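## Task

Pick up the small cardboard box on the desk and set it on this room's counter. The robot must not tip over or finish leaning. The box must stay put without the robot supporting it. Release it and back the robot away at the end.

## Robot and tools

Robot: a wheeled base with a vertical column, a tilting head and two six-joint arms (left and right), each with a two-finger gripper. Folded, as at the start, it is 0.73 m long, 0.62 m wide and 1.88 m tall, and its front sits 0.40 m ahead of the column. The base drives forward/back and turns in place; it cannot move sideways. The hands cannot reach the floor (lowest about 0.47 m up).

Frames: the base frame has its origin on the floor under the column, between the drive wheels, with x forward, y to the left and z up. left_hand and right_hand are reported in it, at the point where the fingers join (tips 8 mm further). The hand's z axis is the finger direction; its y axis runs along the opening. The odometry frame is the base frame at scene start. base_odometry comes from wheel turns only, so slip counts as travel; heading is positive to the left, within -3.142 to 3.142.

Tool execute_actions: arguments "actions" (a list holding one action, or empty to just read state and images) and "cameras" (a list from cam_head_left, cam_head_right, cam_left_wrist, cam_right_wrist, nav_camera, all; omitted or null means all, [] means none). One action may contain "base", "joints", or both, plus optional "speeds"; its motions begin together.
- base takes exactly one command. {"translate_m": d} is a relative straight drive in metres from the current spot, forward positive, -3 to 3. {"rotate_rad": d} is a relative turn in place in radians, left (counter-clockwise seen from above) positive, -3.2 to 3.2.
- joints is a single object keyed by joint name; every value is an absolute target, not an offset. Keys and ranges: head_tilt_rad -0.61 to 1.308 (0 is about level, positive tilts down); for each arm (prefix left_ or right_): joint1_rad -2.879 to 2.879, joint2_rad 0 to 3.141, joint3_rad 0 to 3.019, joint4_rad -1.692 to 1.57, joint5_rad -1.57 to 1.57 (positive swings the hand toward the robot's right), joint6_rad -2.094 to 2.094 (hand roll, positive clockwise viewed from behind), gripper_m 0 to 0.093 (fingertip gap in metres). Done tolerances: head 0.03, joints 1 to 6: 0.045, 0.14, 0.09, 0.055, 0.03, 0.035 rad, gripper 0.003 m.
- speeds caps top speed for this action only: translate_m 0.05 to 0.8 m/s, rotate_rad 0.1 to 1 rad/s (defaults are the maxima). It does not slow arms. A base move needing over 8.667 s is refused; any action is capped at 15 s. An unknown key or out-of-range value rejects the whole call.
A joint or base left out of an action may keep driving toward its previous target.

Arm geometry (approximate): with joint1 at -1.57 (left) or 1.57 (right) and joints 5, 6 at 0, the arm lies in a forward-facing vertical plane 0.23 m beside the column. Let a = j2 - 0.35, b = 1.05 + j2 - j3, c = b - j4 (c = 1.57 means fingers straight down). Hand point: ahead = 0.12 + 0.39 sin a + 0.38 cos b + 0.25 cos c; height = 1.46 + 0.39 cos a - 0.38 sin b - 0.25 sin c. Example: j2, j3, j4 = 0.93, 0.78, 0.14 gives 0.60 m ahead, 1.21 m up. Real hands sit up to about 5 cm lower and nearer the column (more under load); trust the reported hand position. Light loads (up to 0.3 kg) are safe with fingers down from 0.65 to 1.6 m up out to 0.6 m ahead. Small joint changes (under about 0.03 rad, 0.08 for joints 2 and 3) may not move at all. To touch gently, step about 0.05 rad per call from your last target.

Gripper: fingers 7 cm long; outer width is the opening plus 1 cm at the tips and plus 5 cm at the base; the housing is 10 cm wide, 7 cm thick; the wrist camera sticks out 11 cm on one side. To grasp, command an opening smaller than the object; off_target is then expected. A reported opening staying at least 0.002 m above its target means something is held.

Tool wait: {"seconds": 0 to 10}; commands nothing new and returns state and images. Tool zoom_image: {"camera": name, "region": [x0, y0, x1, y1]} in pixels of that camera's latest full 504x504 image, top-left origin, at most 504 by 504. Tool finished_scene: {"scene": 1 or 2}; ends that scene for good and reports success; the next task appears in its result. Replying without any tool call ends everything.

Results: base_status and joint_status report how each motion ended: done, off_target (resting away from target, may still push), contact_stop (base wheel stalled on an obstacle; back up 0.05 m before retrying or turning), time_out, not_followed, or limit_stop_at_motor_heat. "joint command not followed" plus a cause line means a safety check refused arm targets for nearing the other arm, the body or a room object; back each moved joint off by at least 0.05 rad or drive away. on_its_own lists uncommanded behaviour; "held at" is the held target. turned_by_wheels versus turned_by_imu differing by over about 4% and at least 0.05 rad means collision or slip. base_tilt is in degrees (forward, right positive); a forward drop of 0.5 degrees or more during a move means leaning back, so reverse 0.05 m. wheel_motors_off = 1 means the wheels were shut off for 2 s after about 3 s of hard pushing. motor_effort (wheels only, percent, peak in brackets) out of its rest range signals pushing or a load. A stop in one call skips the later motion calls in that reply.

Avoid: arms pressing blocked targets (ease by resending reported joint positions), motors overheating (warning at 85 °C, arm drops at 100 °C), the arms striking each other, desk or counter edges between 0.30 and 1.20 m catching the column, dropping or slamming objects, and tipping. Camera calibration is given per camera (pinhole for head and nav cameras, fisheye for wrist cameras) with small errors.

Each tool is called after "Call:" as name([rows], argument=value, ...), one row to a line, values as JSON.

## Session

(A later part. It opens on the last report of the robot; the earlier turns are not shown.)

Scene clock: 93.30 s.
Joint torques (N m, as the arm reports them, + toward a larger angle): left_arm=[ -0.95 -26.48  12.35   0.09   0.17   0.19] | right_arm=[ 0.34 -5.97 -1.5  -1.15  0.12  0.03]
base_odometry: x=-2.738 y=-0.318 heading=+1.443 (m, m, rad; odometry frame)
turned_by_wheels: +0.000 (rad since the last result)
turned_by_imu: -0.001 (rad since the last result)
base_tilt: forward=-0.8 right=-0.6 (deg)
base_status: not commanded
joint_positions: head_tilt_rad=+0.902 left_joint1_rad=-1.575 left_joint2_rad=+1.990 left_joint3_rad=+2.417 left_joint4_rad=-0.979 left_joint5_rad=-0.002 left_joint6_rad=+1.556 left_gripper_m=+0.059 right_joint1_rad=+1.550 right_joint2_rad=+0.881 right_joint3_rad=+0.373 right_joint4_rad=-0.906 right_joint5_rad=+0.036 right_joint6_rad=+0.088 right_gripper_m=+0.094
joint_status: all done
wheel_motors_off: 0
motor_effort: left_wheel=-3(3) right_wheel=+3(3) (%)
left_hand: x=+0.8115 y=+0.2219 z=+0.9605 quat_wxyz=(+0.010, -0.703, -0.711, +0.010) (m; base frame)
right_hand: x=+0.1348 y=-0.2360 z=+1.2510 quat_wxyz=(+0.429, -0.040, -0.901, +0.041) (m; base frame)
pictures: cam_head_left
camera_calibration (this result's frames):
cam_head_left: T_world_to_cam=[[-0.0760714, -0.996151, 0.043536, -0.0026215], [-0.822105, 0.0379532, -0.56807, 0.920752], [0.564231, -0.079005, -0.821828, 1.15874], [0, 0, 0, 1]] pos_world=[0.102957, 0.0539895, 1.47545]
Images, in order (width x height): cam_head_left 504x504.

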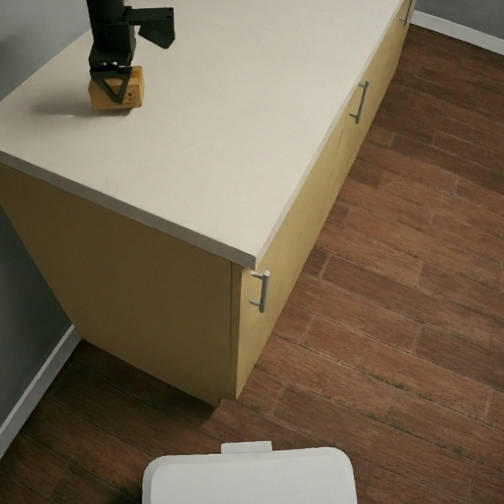

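Call:
execute_actions([
  {"joints":{"left_joint2_rad":2.04}},
], cameras=["cam_head_left"])

Call:
execute_actions([
  {"joints":{"left_gripper_m":0.093}},
], cameras=[])

Call:
execute_actions([
  {"joints":{"left_joint2_rad":1.7}},
], cameras=[])

Call:
execute_actions([
  {"base":{"translate_m":-0.15},"joints":{"left_joint2_rad":1.0,"left_joint3_rad":1.05,"left_joint4_rad":-0.5}},
], cameras=["cam_head_left"])

Scene clock: 94.97 s.
Joint torques (N m, as the arm reports them, + toward a larger angle): left_arm=[ -1.   -25.6   11.27   0.07   0.16   0.18] | right_arm=[ 0.37 -6.36 -1.42 -1.16  0.13  0.03]
base_odometry: x=-2.738 y=-0.318 heading=+1.443 (m, m, rad; odometry frame)
turned_by_wheels: +0.000 (rad since the last result)
turned_by_imu: -0.001 (rad since the last result)
base_tilt: forward=-0.8 right=-0.6 (deg)
base_status: not commanded
joint_positions: head_tilt_rad=+0.902 left_joint1_rad=-1.575 left_joint2_rad=+2.023 left_joint3_rad=+2.426 left_joint4_rad=-0.979 left_joint5_rad=-0.002 left_joint6_rad=+1.557 left_gripper_m=+0.059 right_joint1_rad=+1.550 right_joint2_rad=+0.881 right_joint3_rad=+0.372 right_joint4_rad=-0.906 right_joint5_rad=+0.036 right_joint6_rad=+0.088 right_gripper_m=+0.094
joint_status: all done
wheel_motors_off: 0
motor_effort: left_wheel=-3(5) right_wheel=+3(5) (%)
left_hand: x=+0.7994 y=+0.2219 z=+0.9409 quat_wxyz=(+0.018, -0.703, -0.711, +0.018) (m; base frame)
right_hand: x=+0.1346 y=-0.2360 z=+1.2511 quat_wxyz=(+0.429, -0.040, -0.901, +0.041) (m; base frame)
pictures: cam_head_left
camera_calibration (this result's frames):
cam_head_left: T_world_to_cam=[[-0.0760714, -0.996151, 0.043536, -0.0026215], [-0.822105, 0.0379532, -0.56807, 0.920752], [0.564231, -0.079005, -0.821828, 1.15874], [0, 0, 0, 1]] pos_world=[0.102957, 0.0539895, 1.47545]
Images, in order (width x height): cam_head_left 504x504.

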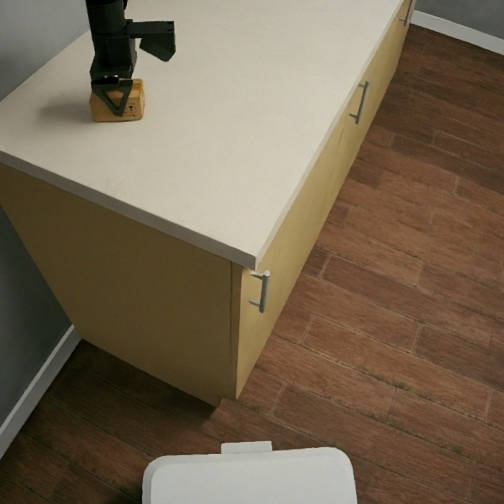

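Scene clock: 95.60 s.
Joint torques (N m, as the arm reports them, + toward a larger angle): left_arm=[ -1.21 -25.59  11.23   0.05   0.15   0.19] | right_arm=[ 0.35 -5.99 -1.45 -1.15  0.13  0.03]
base_odometry: x=-2.738 y=-0.318 heading=+1.443 (m, m, rad; odometry frame)
turned_by_wheels: +0.000 (rad since the last result)
turned_by_imu: +0.000 (rad since the last result)
base_tilt: forward=-0.7 right=-0.6 (deg)
base_status: not commanded
joint_positions: head_tilt_rad=+0.902 left_joint1_rad=-1.575 left_joint2_rad=+2.023 left_joint3_rad=+2.426 left_joint4_rad=-0.979 left_joint5_rad=-0.002 left_joint6_rad=+1.557 left_gripper_m=+0.093 right_joint1_rad=+1.550 right_joint2_rad=+0.881 right_joint3_rad=+0.372 right_joint4_rad=-0.906 right_joint5_rad=+0.036 right_joint6_rad=+0.088 right_gripper_m=+0.094
joint_status: all done
wheel_motors_off: 0
motor_effort: left_wheel=-3(4) right_wheel=+3(4) (%)
left_hand: x=+0.7992 y=+0.2219 z=+0.9407 quat_wxyz=(+0.018, -0.703, -0.711, +0.019) (m; base frame)
right_hand: x=+0.1346 y=-0.2360 z=+1.2511 quat_wxyz=(+0.429, -0.040, -0.901, +0.041) (m; base frame)
pictures: none
No camera images: the call's "cameras" was empty. Leave "cameras" out to get every camera's image.

Scene clock: 97.30 s.
Joint torques (N m, as the arm reports them, + toward a larger angle): left_arm=[ -1.1  -29.88  10.85   0.62   0.16   0.16] | right_arm=[ 0.34 -5.97 -1.42 -1.15  0.13  0.02]
base_odometry: x=-2.738 y=-0.318 heading=+1.443 (m, m, rad; odometry frame)
turned_by_wheels: +0.000 (rad since the last result)
turned_by_imu: -0.001 (rad since the last result)
base_tilt: forward=-0.7 right=-0.6 (deg)
base_status: not commanded
joint_positions: head_tilt_rad=+0.902 left_joint1_rad=-1.575 left_joint2_rad=+1.709 left_joint3_rad=+2.457 left_joint4_rad=-0.979 left_joint5_rad=-0.002 left_joint6_rad=+1.557 left_gripper_m=+0.093 right_joint1_rad=+1.550 right_joint2_rad=+0.881 right_joint3_rad=+0.372 right_joint4_rad=-0.906 right_joint5_rad=+0.036 right_joint6_rad=+0.088 right_gripper_m=+0.094
joint_status: all done
wheel_motors_off: 0
motor_effort: left_wheel=-4(3) right_wheel=+4(3) (%)
left_hand: x=+0.9362 y=+0.2224 z=+1.1877 quat_wxyz=(-0.104, -0.695, -0.704, -0.102) (m; base frame)
right_hand: x=+0.1346 y=-0.2360 z=+1.2511 quat_wxyz=(+0.429, -0.040, -0.901, +0.041) (m; base frame)
pictures: none
No camera images: the call's "cameras" was empty. Leave "cameras" out to get every camera's image.

Scene clock: 99.20 s.
Joint torques (N m, as the arm reports them, + toward a larger angle): left_arm=[ -0.81 -17.27   7.71   0.18   0.17   0.19] | right_arm=[ 0.36 -5.82 -1.04 -1.16  0.13  0.03]
base_odometry: x=-2.757 y=-0.467 heading=+1.445 (m, m, rad; odometry frame)
turned_by_wheels: +0.002 (rad since the last result)
turned_by_imu: +0.001 (rad since the last result)
base_tilt: forward=-0.7 right=-0.6 (deg)
base_status: done
joint_positions: head_tilt_rad=+0.902 left_joint1_rad=-1.575 left_joint2_rad=+1.006 left_joint3_rad=+1.028 left_joint4_rad=-0.507 left_joint5_rad=-0.002 left_joint6_rad=+1.557 left_gripper_m=+0.093 right_joint1_rad=+1.550 right_joint2_rad=+0.879 right_joint3_rad=+0.369 right_joint4_rad=-0.906 right_joint5_rad=+0.036 right_joint6_rad=+0.088 right_gripper_m=+0.094
joint_status: all done
wheel_motors_off: 0
motor_effort: left_wheel=+2(61) right_wheel=-1(58) (%)
left_hand: x=+0.5675 y=+0.2231 z=+1.1879 quat_wxyz=(-0.014, -0.703, -0.711, -0.013) (m; base frame)
right_hand: x=+0.1333 y=-0.2359 z=+1.2517 quat_wxyz=(+0.430, -0.040, -0.901, +0.041) (m; base frame)
pictures: cam_head_left
camera_calibration (this result's frames):
cam_head_left: T_world_to_cam=[[-0.0760411, -0.996151, 0.0435889, -0.00270446], [-0.822499, 0.0379532, -0.567498, 0.919891], [0.56366, -0.079005, -0.82222, 1.15937], [0, 0, 0, 1]] pos_world=[0.102912, 0.0539895, 1.47542]
Images, in order (width x height): cam_head_left 504x504.

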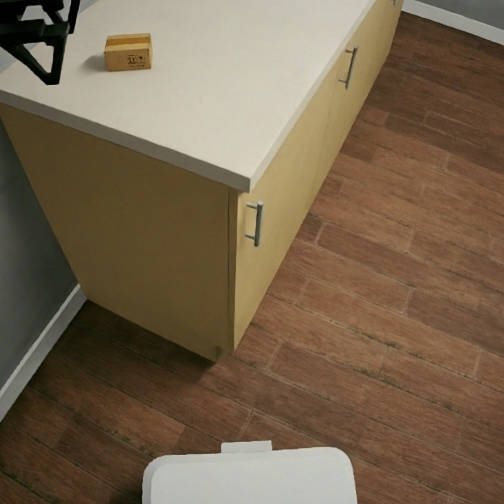

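Call:
finished_scene(scene=1)

The scene is finished: the task was done.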